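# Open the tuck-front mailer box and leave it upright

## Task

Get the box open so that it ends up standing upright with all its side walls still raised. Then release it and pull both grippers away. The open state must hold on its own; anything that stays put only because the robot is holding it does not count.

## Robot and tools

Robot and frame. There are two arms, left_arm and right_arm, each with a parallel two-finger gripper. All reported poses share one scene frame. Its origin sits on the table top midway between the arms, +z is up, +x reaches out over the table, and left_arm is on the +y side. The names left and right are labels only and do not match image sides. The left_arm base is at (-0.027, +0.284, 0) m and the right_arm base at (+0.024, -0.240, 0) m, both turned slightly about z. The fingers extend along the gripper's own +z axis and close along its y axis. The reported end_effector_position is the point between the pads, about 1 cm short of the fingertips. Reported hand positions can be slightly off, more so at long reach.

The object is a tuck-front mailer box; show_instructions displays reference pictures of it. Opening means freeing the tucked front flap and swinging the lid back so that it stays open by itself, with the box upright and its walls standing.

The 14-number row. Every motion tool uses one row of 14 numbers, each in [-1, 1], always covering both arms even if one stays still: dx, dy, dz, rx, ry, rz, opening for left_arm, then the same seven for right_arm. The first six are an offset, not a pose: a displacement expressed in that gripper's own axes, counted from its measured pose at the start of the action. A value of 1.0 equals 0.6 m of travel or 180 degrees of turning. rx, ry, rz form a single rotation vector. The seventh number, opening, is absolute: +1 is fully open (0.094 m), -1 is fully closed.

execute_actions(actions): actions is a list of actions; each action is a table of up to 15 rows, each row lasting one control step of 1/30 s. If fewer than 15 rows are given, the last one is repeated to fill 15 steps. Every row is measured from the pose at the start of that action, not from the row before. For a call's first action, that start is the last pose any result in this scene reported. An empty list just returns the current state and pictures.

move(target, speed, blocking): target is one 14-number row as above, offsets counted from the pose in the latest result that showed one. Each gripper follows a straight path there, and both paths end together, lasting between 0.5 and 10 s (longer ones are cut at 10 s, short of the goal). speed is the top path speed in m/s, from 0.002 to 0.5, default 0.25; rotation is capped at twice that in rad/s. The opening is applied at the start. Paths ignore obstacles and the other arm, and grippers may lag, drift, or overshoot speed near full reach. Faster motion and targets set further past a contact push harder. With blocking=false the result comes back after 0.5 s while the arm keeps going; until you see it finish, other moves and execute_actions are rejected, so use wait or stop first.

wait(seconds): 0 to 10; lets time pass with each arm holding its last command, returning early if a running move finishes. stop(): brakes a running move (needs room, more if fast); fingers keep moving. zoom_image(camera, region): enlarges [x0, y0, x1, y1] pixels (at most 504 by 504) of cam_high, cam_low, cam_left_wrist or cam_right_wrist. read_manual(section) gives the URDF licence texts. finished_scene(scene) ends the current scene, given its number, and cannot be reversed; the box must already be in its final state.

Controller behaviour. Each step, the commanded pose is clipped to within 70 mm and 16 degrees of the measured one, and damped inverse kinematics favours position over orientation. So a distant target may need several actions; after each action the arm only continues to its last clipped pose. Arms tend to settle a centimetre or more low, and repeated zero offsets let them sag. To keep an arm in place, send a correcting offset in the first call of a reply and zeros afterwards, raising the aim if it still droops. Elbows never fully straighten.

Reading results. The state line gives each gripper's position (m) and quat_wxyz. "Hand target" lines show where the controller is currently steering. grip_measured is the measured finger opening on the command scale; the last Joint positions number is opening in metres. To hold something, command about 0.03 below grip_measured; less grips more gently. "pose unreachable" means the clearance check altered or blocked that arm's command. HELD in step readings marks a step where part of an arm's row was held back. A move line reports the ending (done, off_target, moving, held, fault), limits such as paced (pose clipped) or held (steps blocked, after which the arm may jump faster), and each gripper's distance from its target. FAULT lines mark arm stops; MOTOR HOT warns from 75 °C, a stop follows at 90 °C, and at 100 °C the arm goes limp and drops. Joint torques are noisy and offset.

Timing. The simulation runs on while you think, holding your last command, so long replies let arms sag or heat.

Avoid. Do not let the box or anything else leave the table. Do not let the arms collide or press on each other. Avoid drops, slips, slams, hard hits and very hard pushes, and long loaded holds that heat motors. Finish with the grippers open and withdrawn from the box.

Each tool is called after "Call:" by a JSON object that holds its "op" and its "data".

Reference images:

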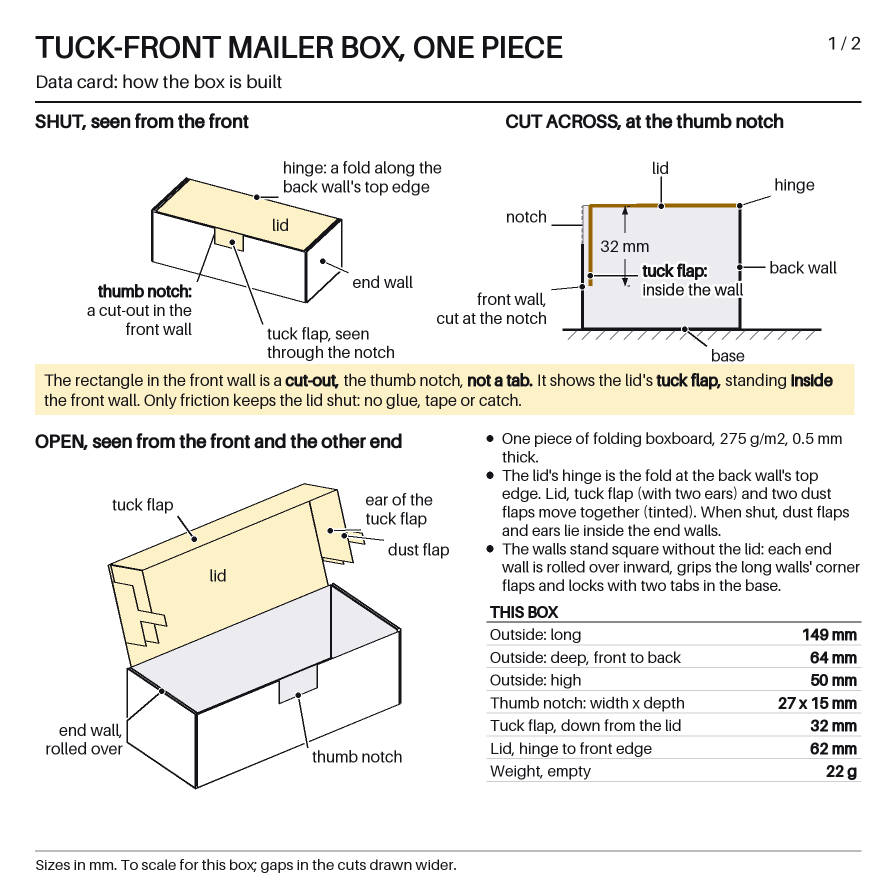

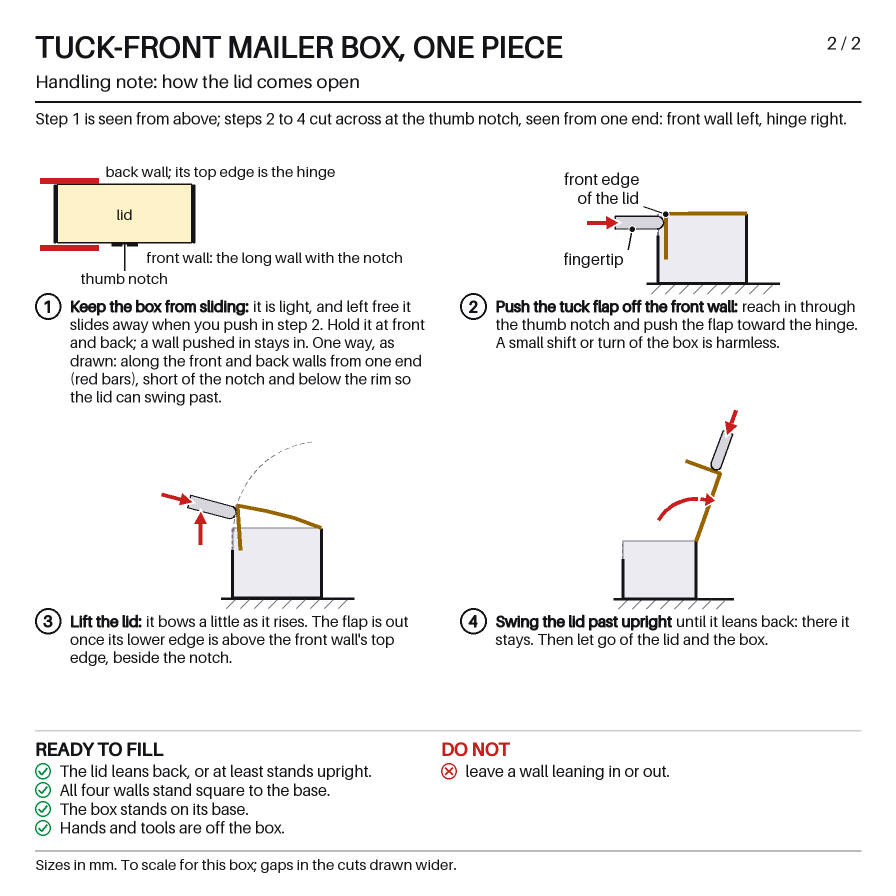

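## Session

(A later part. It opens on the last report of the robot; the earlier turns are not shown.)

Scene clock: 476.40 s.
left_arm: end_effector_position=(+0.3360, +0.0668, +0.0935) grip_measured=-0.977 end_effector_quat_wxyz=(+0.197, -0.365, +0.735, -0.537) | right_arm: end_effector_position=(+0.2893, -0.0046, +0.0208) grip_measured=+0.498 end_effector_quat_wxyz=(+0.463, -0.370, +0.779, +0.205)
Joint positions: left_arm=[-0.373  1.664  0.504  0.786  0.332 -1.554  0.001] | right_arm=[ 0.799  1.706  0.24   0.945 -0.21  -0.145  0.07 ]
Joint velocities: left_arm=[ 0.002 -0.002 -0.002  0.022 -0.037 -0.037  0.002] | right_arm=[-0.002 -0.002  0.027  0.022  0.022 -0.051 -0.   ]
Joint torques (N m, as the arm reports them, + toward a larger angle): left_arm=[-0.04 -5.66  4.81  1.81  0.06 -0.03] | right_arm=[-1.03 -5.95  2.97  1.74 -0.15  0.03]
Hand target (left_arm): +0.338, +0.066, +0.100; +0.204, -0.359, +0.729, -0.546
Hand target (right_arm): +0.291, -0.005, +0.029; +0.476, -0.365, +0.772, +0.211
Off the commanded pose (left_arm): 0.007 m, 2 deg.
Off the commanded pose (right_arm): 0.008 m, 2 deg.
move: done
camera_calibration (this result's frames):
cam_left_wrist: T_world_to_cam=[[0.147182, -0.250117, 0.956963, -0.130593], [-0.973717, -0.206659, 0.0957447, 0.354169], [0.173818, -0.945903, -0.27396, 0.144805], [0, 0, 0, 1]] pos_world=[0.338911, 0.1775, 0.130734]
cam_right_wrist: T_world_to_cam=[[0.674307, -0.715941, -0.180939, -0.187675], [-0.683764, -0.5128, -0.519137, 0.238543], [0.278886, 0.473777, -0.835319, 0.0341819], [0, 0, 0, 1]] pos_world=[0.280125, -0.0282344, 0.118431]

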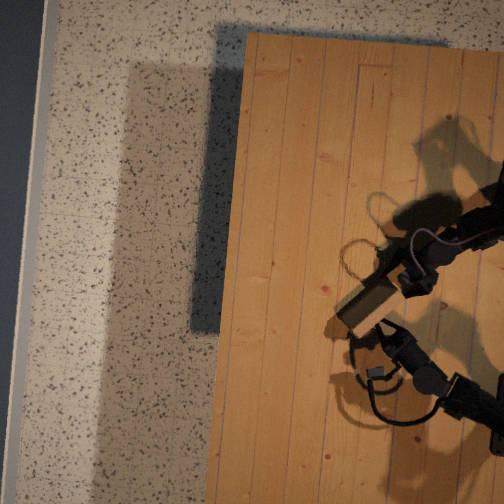

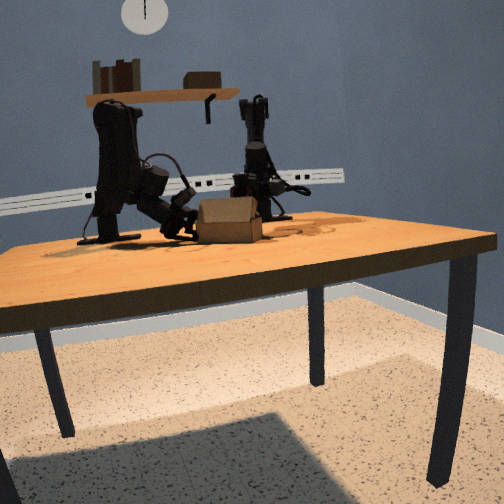

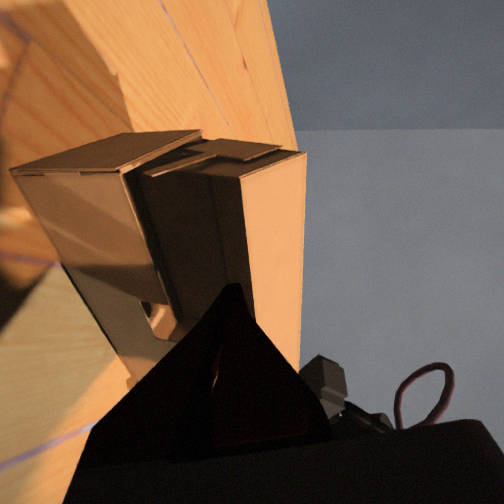

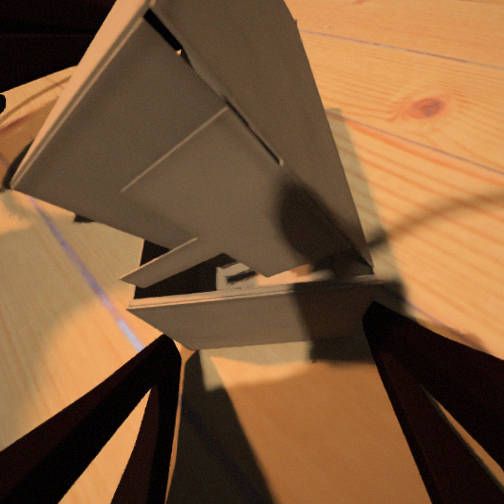

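Call:
{"op": "move", "data": {"target": [0,0.012,0,-0.009,0,-0.003,-1,-0.026,0,0.026,0,-0.012,0,0.55], "speed": 0.05}}

Scene clock: 498.07 s.
left_arm: end_effector_position=(+0.3346, +0.0675, +0.0896) grip_measured=-0.977 end_effector_quat_wxyz=(+0.192, -0.369, +0.738, -0.532) | right_arm: end_effector_position=(+0.2954, +0.0035, +0.0174) grip_measured=+0.548 end_effector_quat_wxyz=(+0.460, -0.368, +0.781, +0.208)
Joint positions: left_arm=[-0.373  1.664  0.504  0.769  0.332 -1.554  0.001] | right_arm=[ 0.81   1.753  0.279  0.95  -0.205 -0.132  0.073]
Joint velocities: left_arm=[-0.007 -0.017  0.002  0.022 -0.007  0.081  0.   ] | right_arm=[-0.012  0.017 -0.002 -0.051 -0.139 -0.007 -0.001]
Joint torques (N m, as the arm reports them, + toward a larger angle): left_arm=[ 0.   -5.56  4.79  1.42  0.07 -0.02] | right_arm=[ 0.86 -4.71  5.14  1.73 -0.01  0.03]
Hand target (left_arm): +0.334, +0.068, +0.087; +0.189, -0.371, +0.740, -0.528
Hand target (right_arm): +0.302, +0.011, +0.027; +0.477, -0.365, +0.771, +0.212
Off the commanded pose (left_arm): 0.003 m, 1 deg.
Off the commanded pose (right_arm): 0.015 m, 2 deg.
move: off_target (right_arm)
camera_calibration (this result's frames):
cam_left_wrist: T_world_to_cam=[[0.162589, -0.256703, 0.952716, -0.130837], [-0.972057, -0.207369, 0.110015, 0.351478], [0.169323, -0.943982, -0.283246, 0.146781], [0, 0, 0, 1]] pos_world=[0.338076, 0.177858, 0.127558]
cam_right_wrist: T_world_to_cam=[[0.672554, -0.71525, -0.18997, -0.18598], [-0.688713, -0.510987, -0.51436, 0.246506], [0.270824, 0.47677, -0.836268, 0.0282119], [0, 0, 0, 1]] pos_world=[0.287214, -0.0205116, 0.115055]

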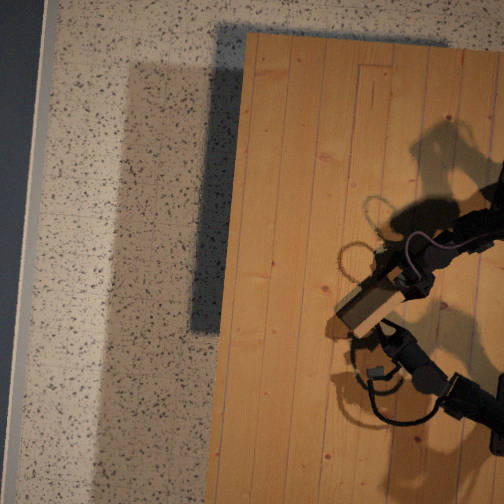

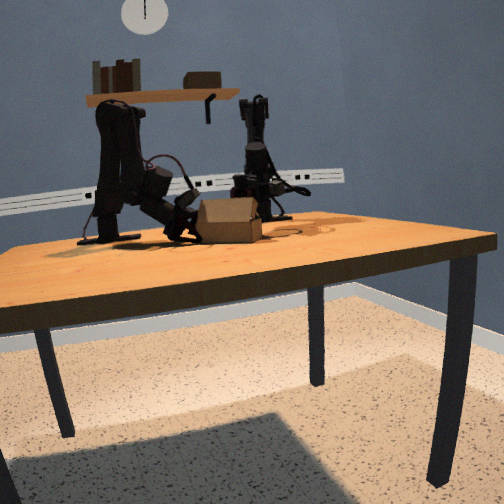

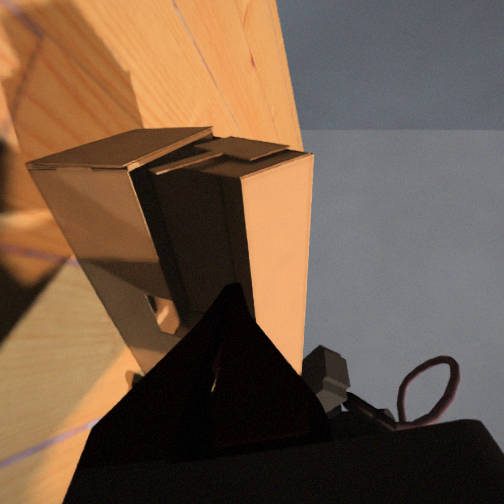

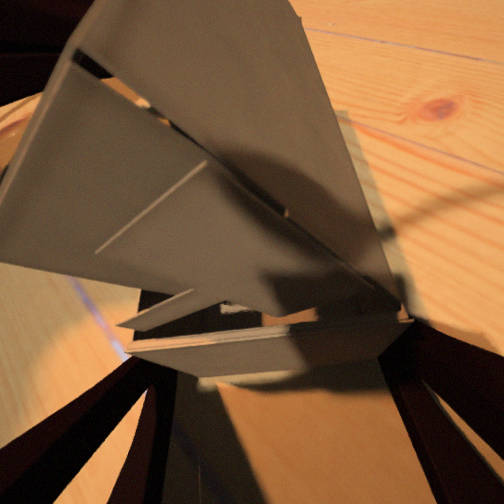

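Call:
{"op": "execute_actions", "data": {"actions": [[[0,-0.004,0,0.003,0,0,-1,-0.005,0,0,0,0,0,0.335]]]}}

Call:
{"op": "move", "data": {"target": [-0.015,-0.09,0.115,0.01,0,0,-1,-0.005,0,0,0,0,0,0.335], "speed": 0.06}}

Scene clock: 506.97 s.
left_arm: end_effector_position=(+0.3345, +0.0675, +0.0894) grip_measured=-0.977 end_effector_quat_wxyz=(+0.191, -0.370, +0.737, -0.532) | right_arm: end_effector_position=(+0.2952, +0.0032, +0.0168) grip_measured=+0.344 end_effector_quat_wxyz=(+0.459, -0.367, +0.782, +0.208)
Joint positions: left_arm=[-0.373  1.664  0.504  0.768  0.332 -1.557  0.001] | right_arm=[ 0.81   1.753  0.279  0.947 -0.204 -0.132  0.063]
Joint velocities: left_arm=[-0.007 -0.017  0.007  0.081 -0.022  0.007 -0.001] | right_arm=[-0.022 -0.017 -0.007 -0.11  -0.066 -0.022 -0.001]
Joint torques (N m, as the arm reports them, + toward a larger angle): left_arm=[-0.02 -5.63  4.78  1.62  0.06 -0.02] | right_arm=[ 0.15 -6.69  4.11  1.26 -0.04 -0.02]
Hand target (left_arm): +0.335, +0.067, +0.092; +0.193, -0.368, +0.735, -0.535
Hand target (right_arm): +0.296, +0.005, +0.020; +0.460, -0.368, +0.781, +0.208
Off the commanded pose (left_arm): 0.003 m, 1 deg.
Off the commanded pose (right_arm): 0.004 m, 0 deg.
Step readings (end_effector_position):
0: left_arm (+0.3345, +0.0675, +0.0894) | right_arm (+0.2956, +0.0034, +0.0175)
1: left_arm (+0.3345, +0.0675, +0.0894) | right_arm (+0.2954, +0.0033, +0.0172)
2: left_arm (+0.3345, +0.0675, +0.0894) | right_arm (+0.2952, +0.0032, +0.0168)
4: left_arm (+0.3345, +0.0675, +0.0894) | right_arm (+0.2952, +0.0032, +0.0168)
8: left_arm (+0.3345, +0.0675, +0.0894) | right_arm (+0.2952, +0.0032, +0.0168)
15: end_effector_position above
camera_calibration (this result's frames):
cam_left_wrist: T_world_to_cam=[[0.16541, -0.254845, 0.952729, -0.131729], [-0.971531, -0.208243, 0.112971, 0.351058], [0.169609, -0.944293, -0.282036, 0.146586], [0, 0, 0, 1]] pos_world=[0.337991, 0.177955, 0.127186]
cam_right_wrist: T_world_to_cam=[[0.67129, -0.716265, -0.190617, -0.185805], [-0.690652, -0.511132, -0.511609, 0.246391], [0.269017, 0.475088, -0.837807, 0.0284307], [0, 0, 0, 1]] pos_world=[0.287251, -0.0206545, 0.114458]

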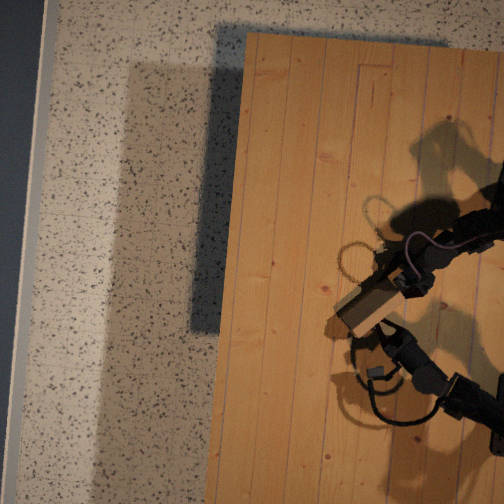

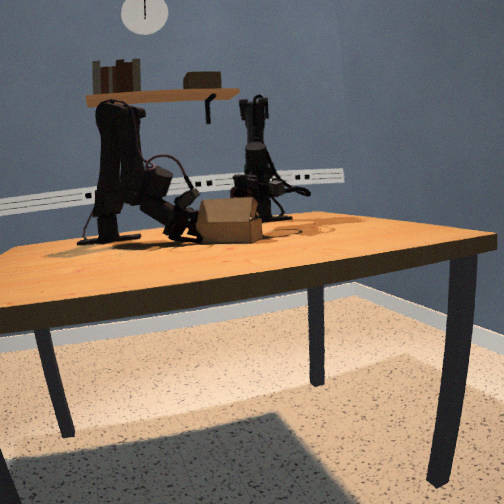

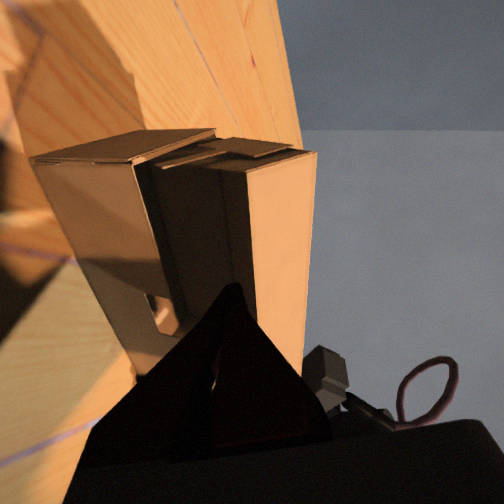

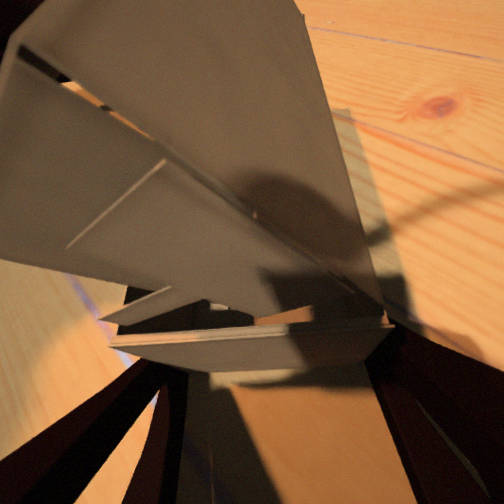

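Scene clock: 508.73 s.
left_arm: end_effector_position=(+0.3945, +0.0258, +0.1003) grip_measured=-0.977 end_effector_quat_wxyz=(+0.183, -0.371, +0.736, -0.536) | right_arm: end_effector_position=(+0.3006, -0.0020, +0.0163) grip_measured=+0.344 end_effector_quat_wxyz=(+0.463, -0.351, +0.790, +0.195)
Joint positions: left_arm=[-0.41   1.855  0.814  0.654  0.311 -1.585  0.001] | right_arm=[ 0.81   1.753  0.279  0.948 -0.162 -0.114  0.063]
Joint velocities: left_arm=[ 0.007 -0.027 -0.012 -0.007 -0.051 -0.007  0.   ] | right_arm=[-0.002  0.007 -0.002  0.022  0.007 -0.007  0.   ]
Joint torques (N m, as the arm reports them, + toward a larger angle): left_arm=[-0.49 -7.14  7.67  1.54 -0.11 -0.02] | right_arm=[ 0.19 -6.69  4.15  1.26 -0.4  -0.15]
Hand target (left_arm): +0.404, +0.021, +0.113; +0.196, -0.367, +0.729, -0.544
Hand target (right_arm): +0.296, +0.004, +0.019; +0.459, -0.367, +0.782, +0.208
Off the commanded pose (left_arm): 0.018 m, 2 deg.
Off the commanded pose (right_arm): 0.008 m, 3 deg.
move: off_target (left_arm, right_arm)
camera_calibration (this result's frames):
cam_left_wrist: T_world_to_cam=[[0.17292, -0.243287, 0.954416, -0.166094], [-0.971903, -0.199265, 0.125294, 0.398127], [0.159699, -0.949265, -0.270908, 0.10305], [0, 0, 0, 1]] pos_world=[0.399205, 0.136746, 0.136557]
cam_right_wrist: T_world_to_cam=[[0.638592, -0.746957, -0.185084, -0.183535], [-0.712189, -0.482535, -0.509849, 0.253752], [0.291525, 0.4574, -0.840118, 0.0222988], [0, 0, 0, 1]] pos_world=[0.291423, -0.024848, 0.114139]

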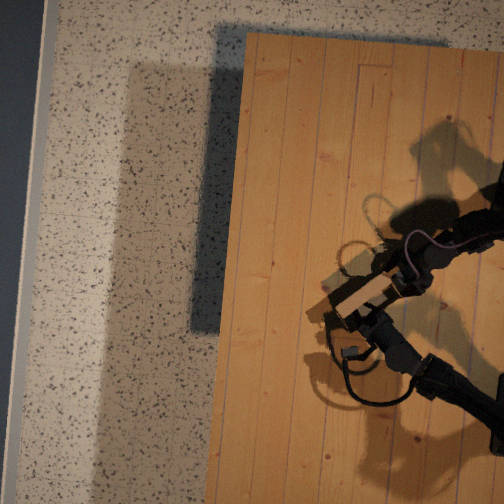

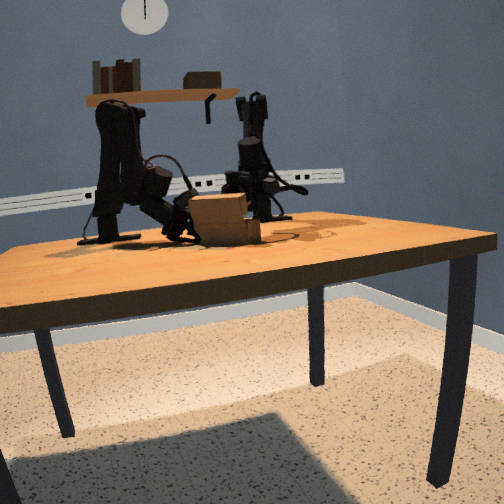

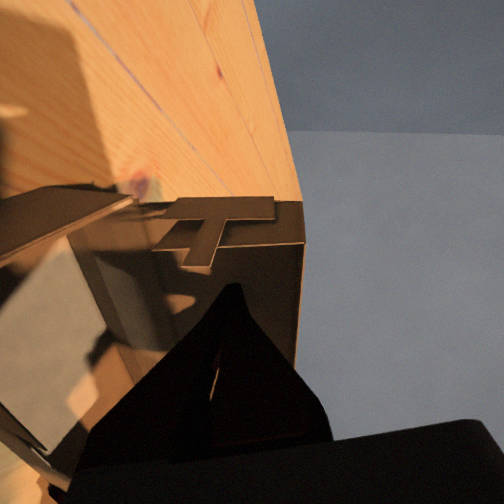

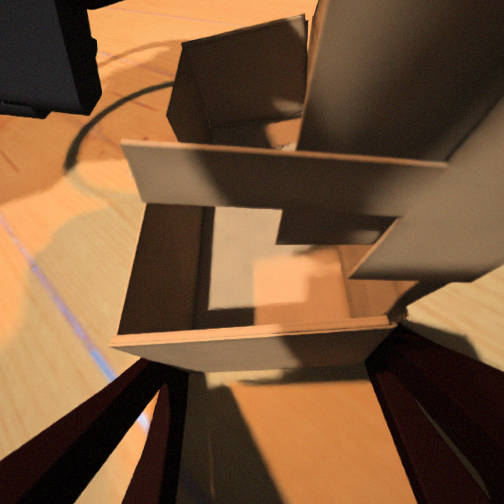

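Call:
{"op": "move", "data": {"target": [0,-0.04,0.045,0.01,0,0,-1,-0.005,0.008,0,-0.008,0,-0.004,0.335], "speed": 0.06}}

Call:
{"op": "move", "data": {"target": [0,0,-0.08,0,0,0,-1,0,0,0,0,0,0,0.335], "speed": 0.08}}

Scene clock: 534.10 s.
left_arm: end_effector_position=(+0.4143, +0.0101, +0.1029) grip_measured=-0.977 end_effector_quat_wxyz=(+0.181, -0.373, +0.732, -0.540) | right_arm: end_effector_position=(+0.3019, -0.0033, +0.0166) grip_measured=+0.344 end_effector_quat_wxyz=(+0.464, -0.350, +0.791, +0.194)
Joint positions: left_arm=[-0.425  1.925  0.92   0.629  0.298 -1.604  0.001] | right_arm=[ 0.805  1.753  0.279  0.949 -0.163 -0.115  0.063]
Joint velocities: left_arm=[ 0.002 -0.002 -0.007 -0.007 -0.037 -0.095 -0.   ] | right_arm=[ 0.012  0.002 -0.022  0.037  0.066 -0.022 -0.   ]
Joint torques (N m, as the arm reports them, + toward a larger angle): left_arm=[-0.55 -7.97  7.26  1.53  0.   -0.03] | right_arm=[ 0.75 -6.7   4.18  1.2  -0.21 -0.09]
Hand target (left_arm): +0.420, +0.004, +0.112; +0.188, -0.368, +0.728, -0.547
Hand target (right_arm): +0.298, +0.002, +0.019; +0.460, -0.362, +0.785, +0.202
Off the commanded pose (left_arm): 0.013 m, 1 deg.
Off the commanded pose (right_arm): 0.007 m, 2 deg.
move: off_target (left_arm)
camera_calibration (this result's frames):
cam_left_wrist: T_world_to_cam=[[0.174527, -0.230598, 0.957269, -0.17688], [-0.971173, -0.200629, 0.128732, 0.413271], [0.16237, -0.952141, -0.258966, 0.0833685], [0, 0, 0, 1]] pos_world=[0.418691, 0.121504, 0.137711]
cam_right_wrist: T_world_to_cam=[[0.635777, -0.749523, -0.1844, -0.184453], [-0.713441, -0.47945, -0.511008, 0.25458], [0.294602, 0.456446, -0.839564, 0.0217904], [0, 0, 0, 1]] pos_world=[0.29248, -0.0261396, 0.114374]

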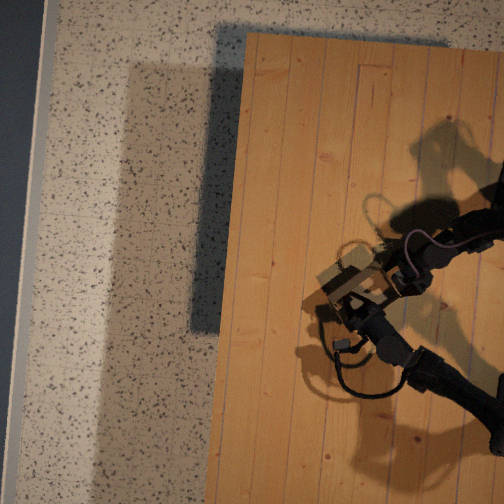

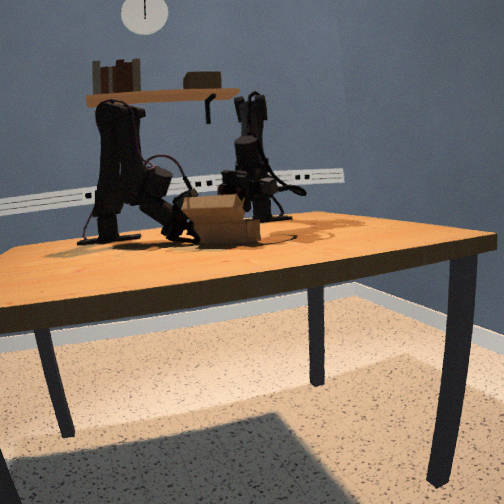

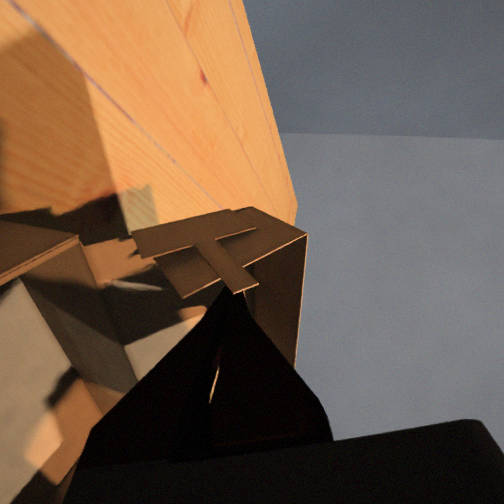

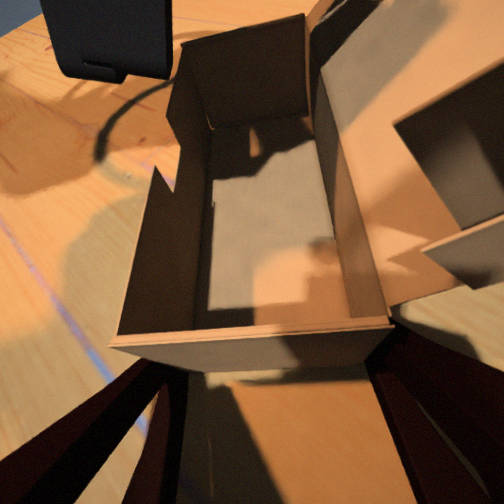

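Scene clock: 535.00 s.
left_arm: end_effector_position=(+0.3851, +0.0373, +0.1150) grip_measured=-0.977 end_effector_quat_wxyz=(+0.179, -0.376, +0.732, -0.539) | right_arm: end_effector_position=(+0.3019, -0.0033, +0.0166) grip_measured=+0.344 end_effector_quat_wxyz=(+0.464, -0.350, +0.791, +0.194)
Joint positions: left_arm=[-0.39   1.77   0.775  0.61   0.329 -1.595  0.001] | right_arm=[ 0.805  1.753  0.279  0.949 -0.163 -0.115  0.063]
Joint velocities: left_arm=[0.002 0.002 0.002 0.007 0.022 0.037 0.001] | right_arm=[-0.022 -0.017  0.002  0.051 -0.007 -0.051 -0.   ]
Joint torques (N m, as the arm reports them, + toward a larger angle): left_arm=[ 0.66 -9.23  4.73  1.38  0.12  0.08] | right_arm=[ 0.04 -5.48  3.63  1.44 -0.03 -0.01]
Hand target (left_arm): +0.383, +0.041, +0.120; +0.181, -0.373, +0.733, -0.540
Hand target (right_arm): +0.302, -0.003, +0.017; +0.464, -0.350, +0.791, +0.194
Off the commanded pose (left_arm): 0.007 m, 0 deg.
Off the commanded pose (right_arm): 0.000 m, 0 deg.
move: done
camera_calibration (this result's frames):
cam_left_wrist: T_world_to_cam=[[0.181395, -0.228934, 0.956392, -0.179691], [-0.969662, -0.20369, 0.135154, 0.387642], [0.163866, -0.951893, -0.258937, 0.116537], [0, 0, 0, 1]] pos_world=[0.38938, 0.148752, 0.149639]
cam_right_wrist: T_world_to_cam=[[0.635777, -0.749523, -0.1844, -0.184453], [-0.713441, -0.47945, -0.511008, 0.25458], [0.294602, 0.456446, -0.839564, 0.0217904], [0, 0, 0, 1]] pos_world=[0.29248, -0.0261396, 0.114374]

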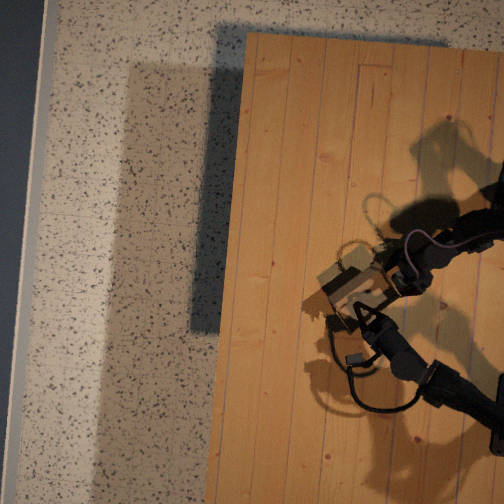

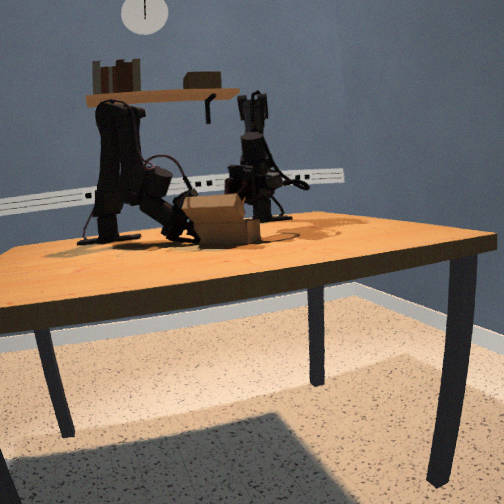

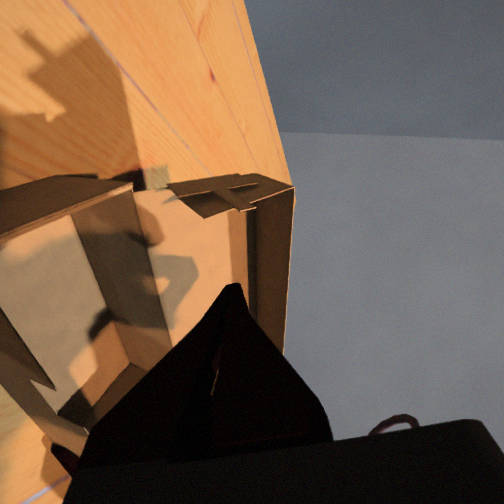

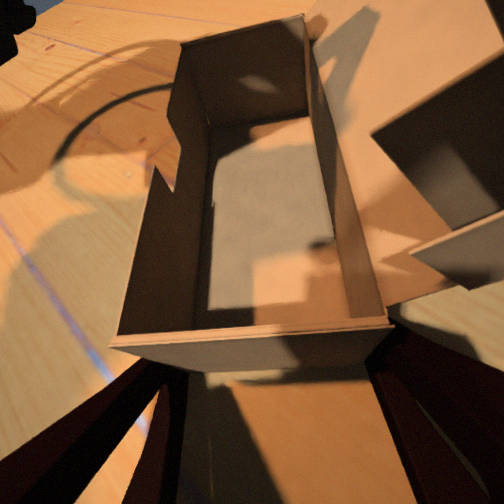

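Call:
{"op": "move", "data": {"target": [0,0,-0.1,0,0,0,-1,0,0,0,0,0,0,0.7]}}

Call:
{"op": "move", "data": {"target": [0,0,-0.1,0,0,0,-1,-0.02,0,-0.2,0,0,0,0.7], "speed": 0.15}}

Scene clock: 540.63 s.
left_arm: end_effector_position=(+0.3486, +0.0729, +0.1348) grip_measured=-0.977 end_effector_quat_wxyz=(+0.178, -0.379, +0.731, -0.538) | right_arm: end_effector_position=(+0.3019, -0.0033, +0.0166) grip_measured=+0.698 end_effector_quat_wxyz=(+0.464, -0.350, +0.791, +0.194)
Joint positions: left_arm=[-0.327  1.539  0.626  0.517  0.386 -1.573  0.001] | right_arm=[ 0.805  1.753  0.279  0.949 -0.163 -0.115  0.08 ]
Joint velocities: left_arm=[-0.002 -0.012 -0.007 -0.022  0.081 -0.037 -0.   ] | right_arm=[-0.007 -0.007  0.017 -0.037 -0.051 -0.022  0.   ]
Joint torques (N m, as the arm reports them, + toward a larger angle): left_arm=[ 0.62 -7.23  4.99  1.38  0.16  0.07] | right_arm=[-0.03 -5.53  3.62  1.44 -0.05 -0.03]
Hand target (left_arm): +0.346, +0.076, +0.137; +0.180, -0.376, +0.732, -0.538
Hand target (right_arm): +0.302, -0.003, +0.017; +0.464, -0.350, +0.791, +0.194
Off the commanded pose (left_arm): 0.005 m, 0 deg.
Off the commanded pose (right_arm): 0.000 m, 0 deg.
move: done
camera_calibration (this result's frames):
cam_left_wrist: T_world_to_cam=[[0.185397, -0.227055, 0.956072, -0.18532], [-0.968574, -0.206388, 0.138807, 0.356087], [0.165805, -0.951761, -0.258183, 0.160743], [0, 0, 0, 1]] pos_world=[0.352603, 0.184404, 0.169253]
cam_right_wrist: T_world_to_cam=[[0.635777, -0.749523, -0.1844, -0.184453], [-0.713441, -0.47945, -0.511008, 0.25458], [0.294602, 0.456446, -0.839564, 0.0217904], [0, 0, 0, 1]] pos_world=[0.29248, -0.0261396, 0.114374]

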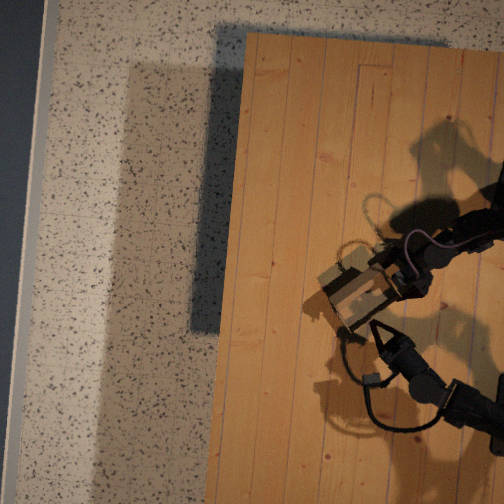

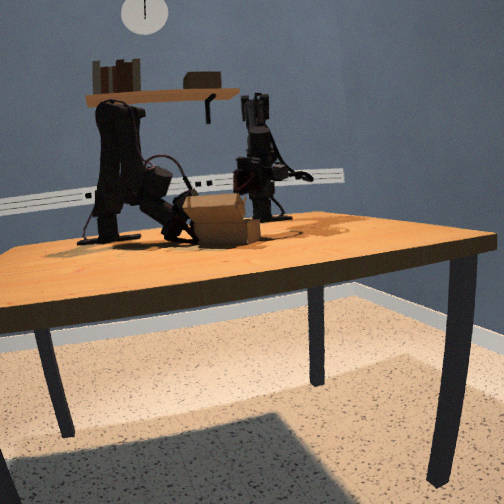

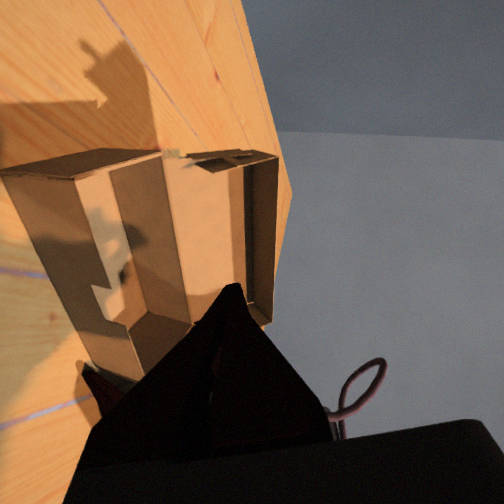

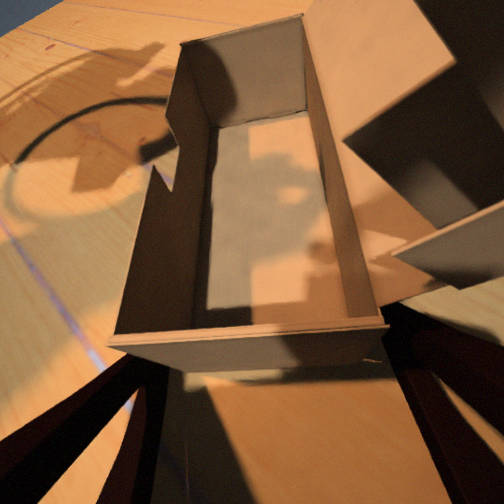

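Scene clock: 542.40 s.
left_arm: end_effector_position=(+0.3113, +0.1090, +0.1532) grip_measured=-0.977 end_effector_quat_wxyz=(+0.175, -0.382, +0.732, -0.536) | right_arm: end_effector_position=(+0.2302, -0.0777, +0.0704) grip_measured=+0.698 end_effector_quat_wxyz=(+0.447, -0.349, +0.802, +0.190)
Joint positions: left_arm=[-0.236  1.28   0.524  0.335  0.468 -1.536  0.001] | right_arm=[ 0.649  0.71   0.117  0.009 -0.291 -0.196  0.08 ]
Joint velocities: left_arm=[ 0.002 -0.017  0.007  0.007 -0.037 -0.066 -0.002] | right_arm=[ 0.017  0.002 -0.012 -0.037  0.022 -0.037 -0.001]
Joint torques (N m, as the arm reports them, + toward a larger angle): left_arm=[ 0.7  -5.61  5.54  1.34  0.18  0.07] | right_arm=[-1.11 -1.04  8.6   1.34 -0.21 -0.07]
Hand target (left_arm): +0.309, +0.112, +0.157; +0.179, -0.378, +0.732, -0.538
Hand target (right_arm): +0.236, -0.075, +0.086; +0.463, -0.350, +0.791, +0.192
Off the commanded pose (left_arm): 0.005 m, 1 deg.
Off the commanded pose (right_arm): 0.017 m, 2 deg.
move: off_target (right_arm)
camera_calibration (this result's frames):
cam_left_wrist: T_world_to_cam=[[0.196026, -0.228596, 0.953581, -0.190599], [-0.966687, -0.208274, 0.148791, 0.32302], [0.164593, -0.950981, -0.261808, 0.206926], [0, 0, 0, 1]] pos_world=[0.315562, 0.220489, 0.187864]
cam_right_wrist: T_world_to_cam=[[0.625036, -0.757041, -0.190312, -0.18237], [-0.733178, -0.485675, -0.475993, 0.196882], [0.267917, 0.437046, -0.85861, 0.128055], [0, 0, 0, 1]] pos_world=[0.22403, -0.0984067, 0.168957]

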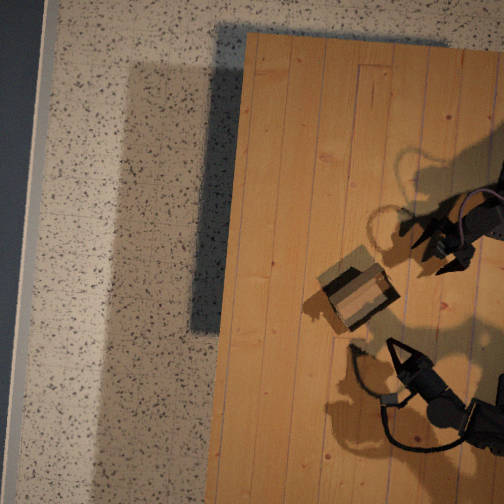

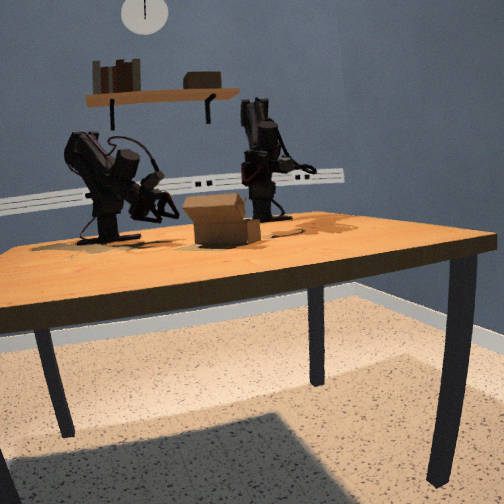

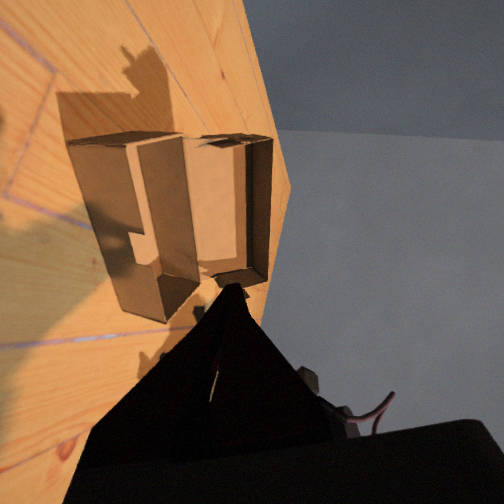

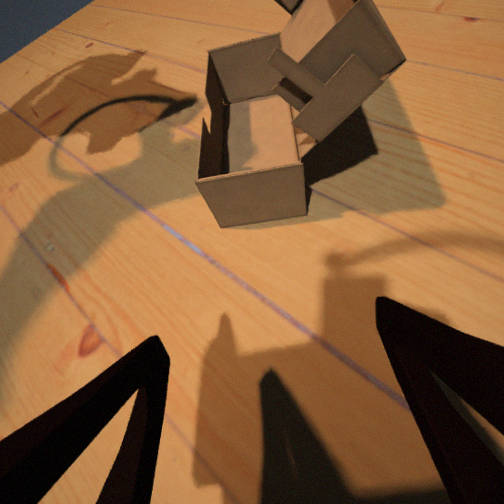

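Lid creeps slightly; check it settles.

Call:
{"op": "wait", "data": {"seconds": 10}}

Scene clock: 561.67 s.
left_arm: end_effector_position=(+0.3113, +0.1090, +0.1532) grip_measured=-0.977 end_effector_quat_wxyz=(+0.175, -0.382, +0.733, -0.536) | right_arm: end_effector_position=(+0.2300, -0.0778, +0.0701) grip_measured=+0.698 end_effector_quat_wxyz=(+0.446, -0.349, +0.802, +0.190)
Joint positions: left_arm=[-0.236  1.28   0.524  0.335  0.469 -1.536  0.001] | right_arm=[ 0.649  0.71   0.117  0.007 -0.291 -0.196  0.08 ]
Joint velocities: left_arm=[-0.007  0.007 -0.007  0.022  0.022  0.007 -0.001] | right_arm=[-0.002  0.012  0.012 -0.007 -0.022 -0.022 -0.   ]
Joint torques (N m, as the arm reports them, + toward a larger angle): left_arm=[ 0.68 -5.6   5.58  1.33  0.18  0.07] | right_arm=[-0.95 -1.04  8.62  1.31 -0.21 -0.06]
Hand target (left_arm): +0.309, +0.112, +0.157; +0.179, -0.378, +0.732, -0.538
Hand target (right_arm): +0.236, -0.075, +0.086; +0.463, -0.350, +0.791, +0.192
Off the commanded pose (left_arm): 0.005 m, 1 deg.
Off the commanded pose (right_arm): 0.017 m, 2 deg.
wait: 10.00 s; at rest from the start
camera_calibration (this result's frames):
cam_left_wrist: T_world_to_cam=[[0.195985, -0.228521, 0.953608, -0.190614], [-0.966753, -0.207915, 0.148862, 0.322936], [0.164251, -0.951078, -0.261672, 0.206983], [0, 0, 0, 1]] pos_world=[0.31556, 0.220441, 0.187859]
cam_right_wrist: T_world_to_cam=[[0.62491, -0.757121, -0.190409, -0.182358], [-0.733777, -0.486337, -0.474391, 0.196452], [0.266568, 0.436169, -0.859475, 0.128139], [0, 0, 0, 1]] pos_world=[0.223951, -0.098416, 0.168605]

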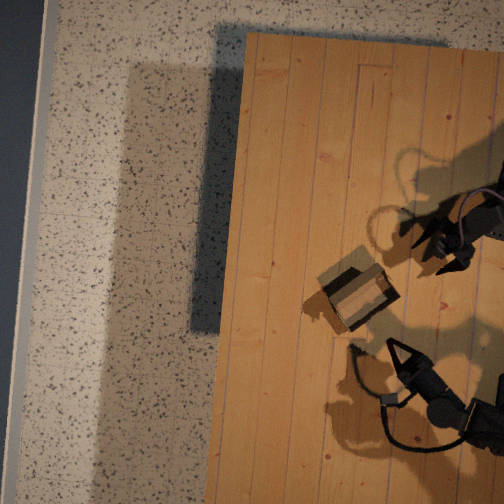

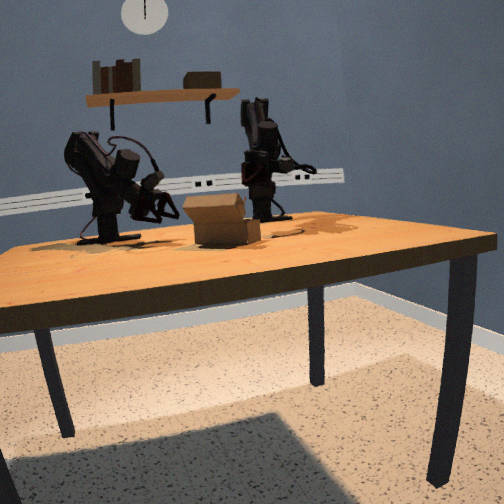

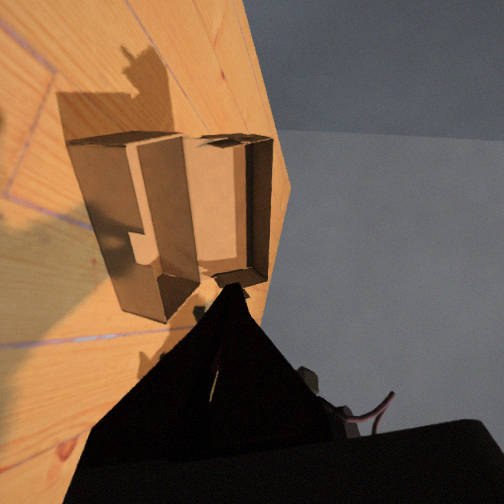

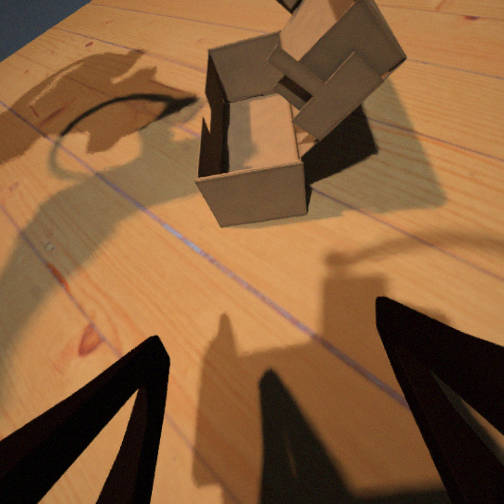

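Call:
{"op": "finished_scene", "data": {"scene": 1}}

The scene is finished: the task was done.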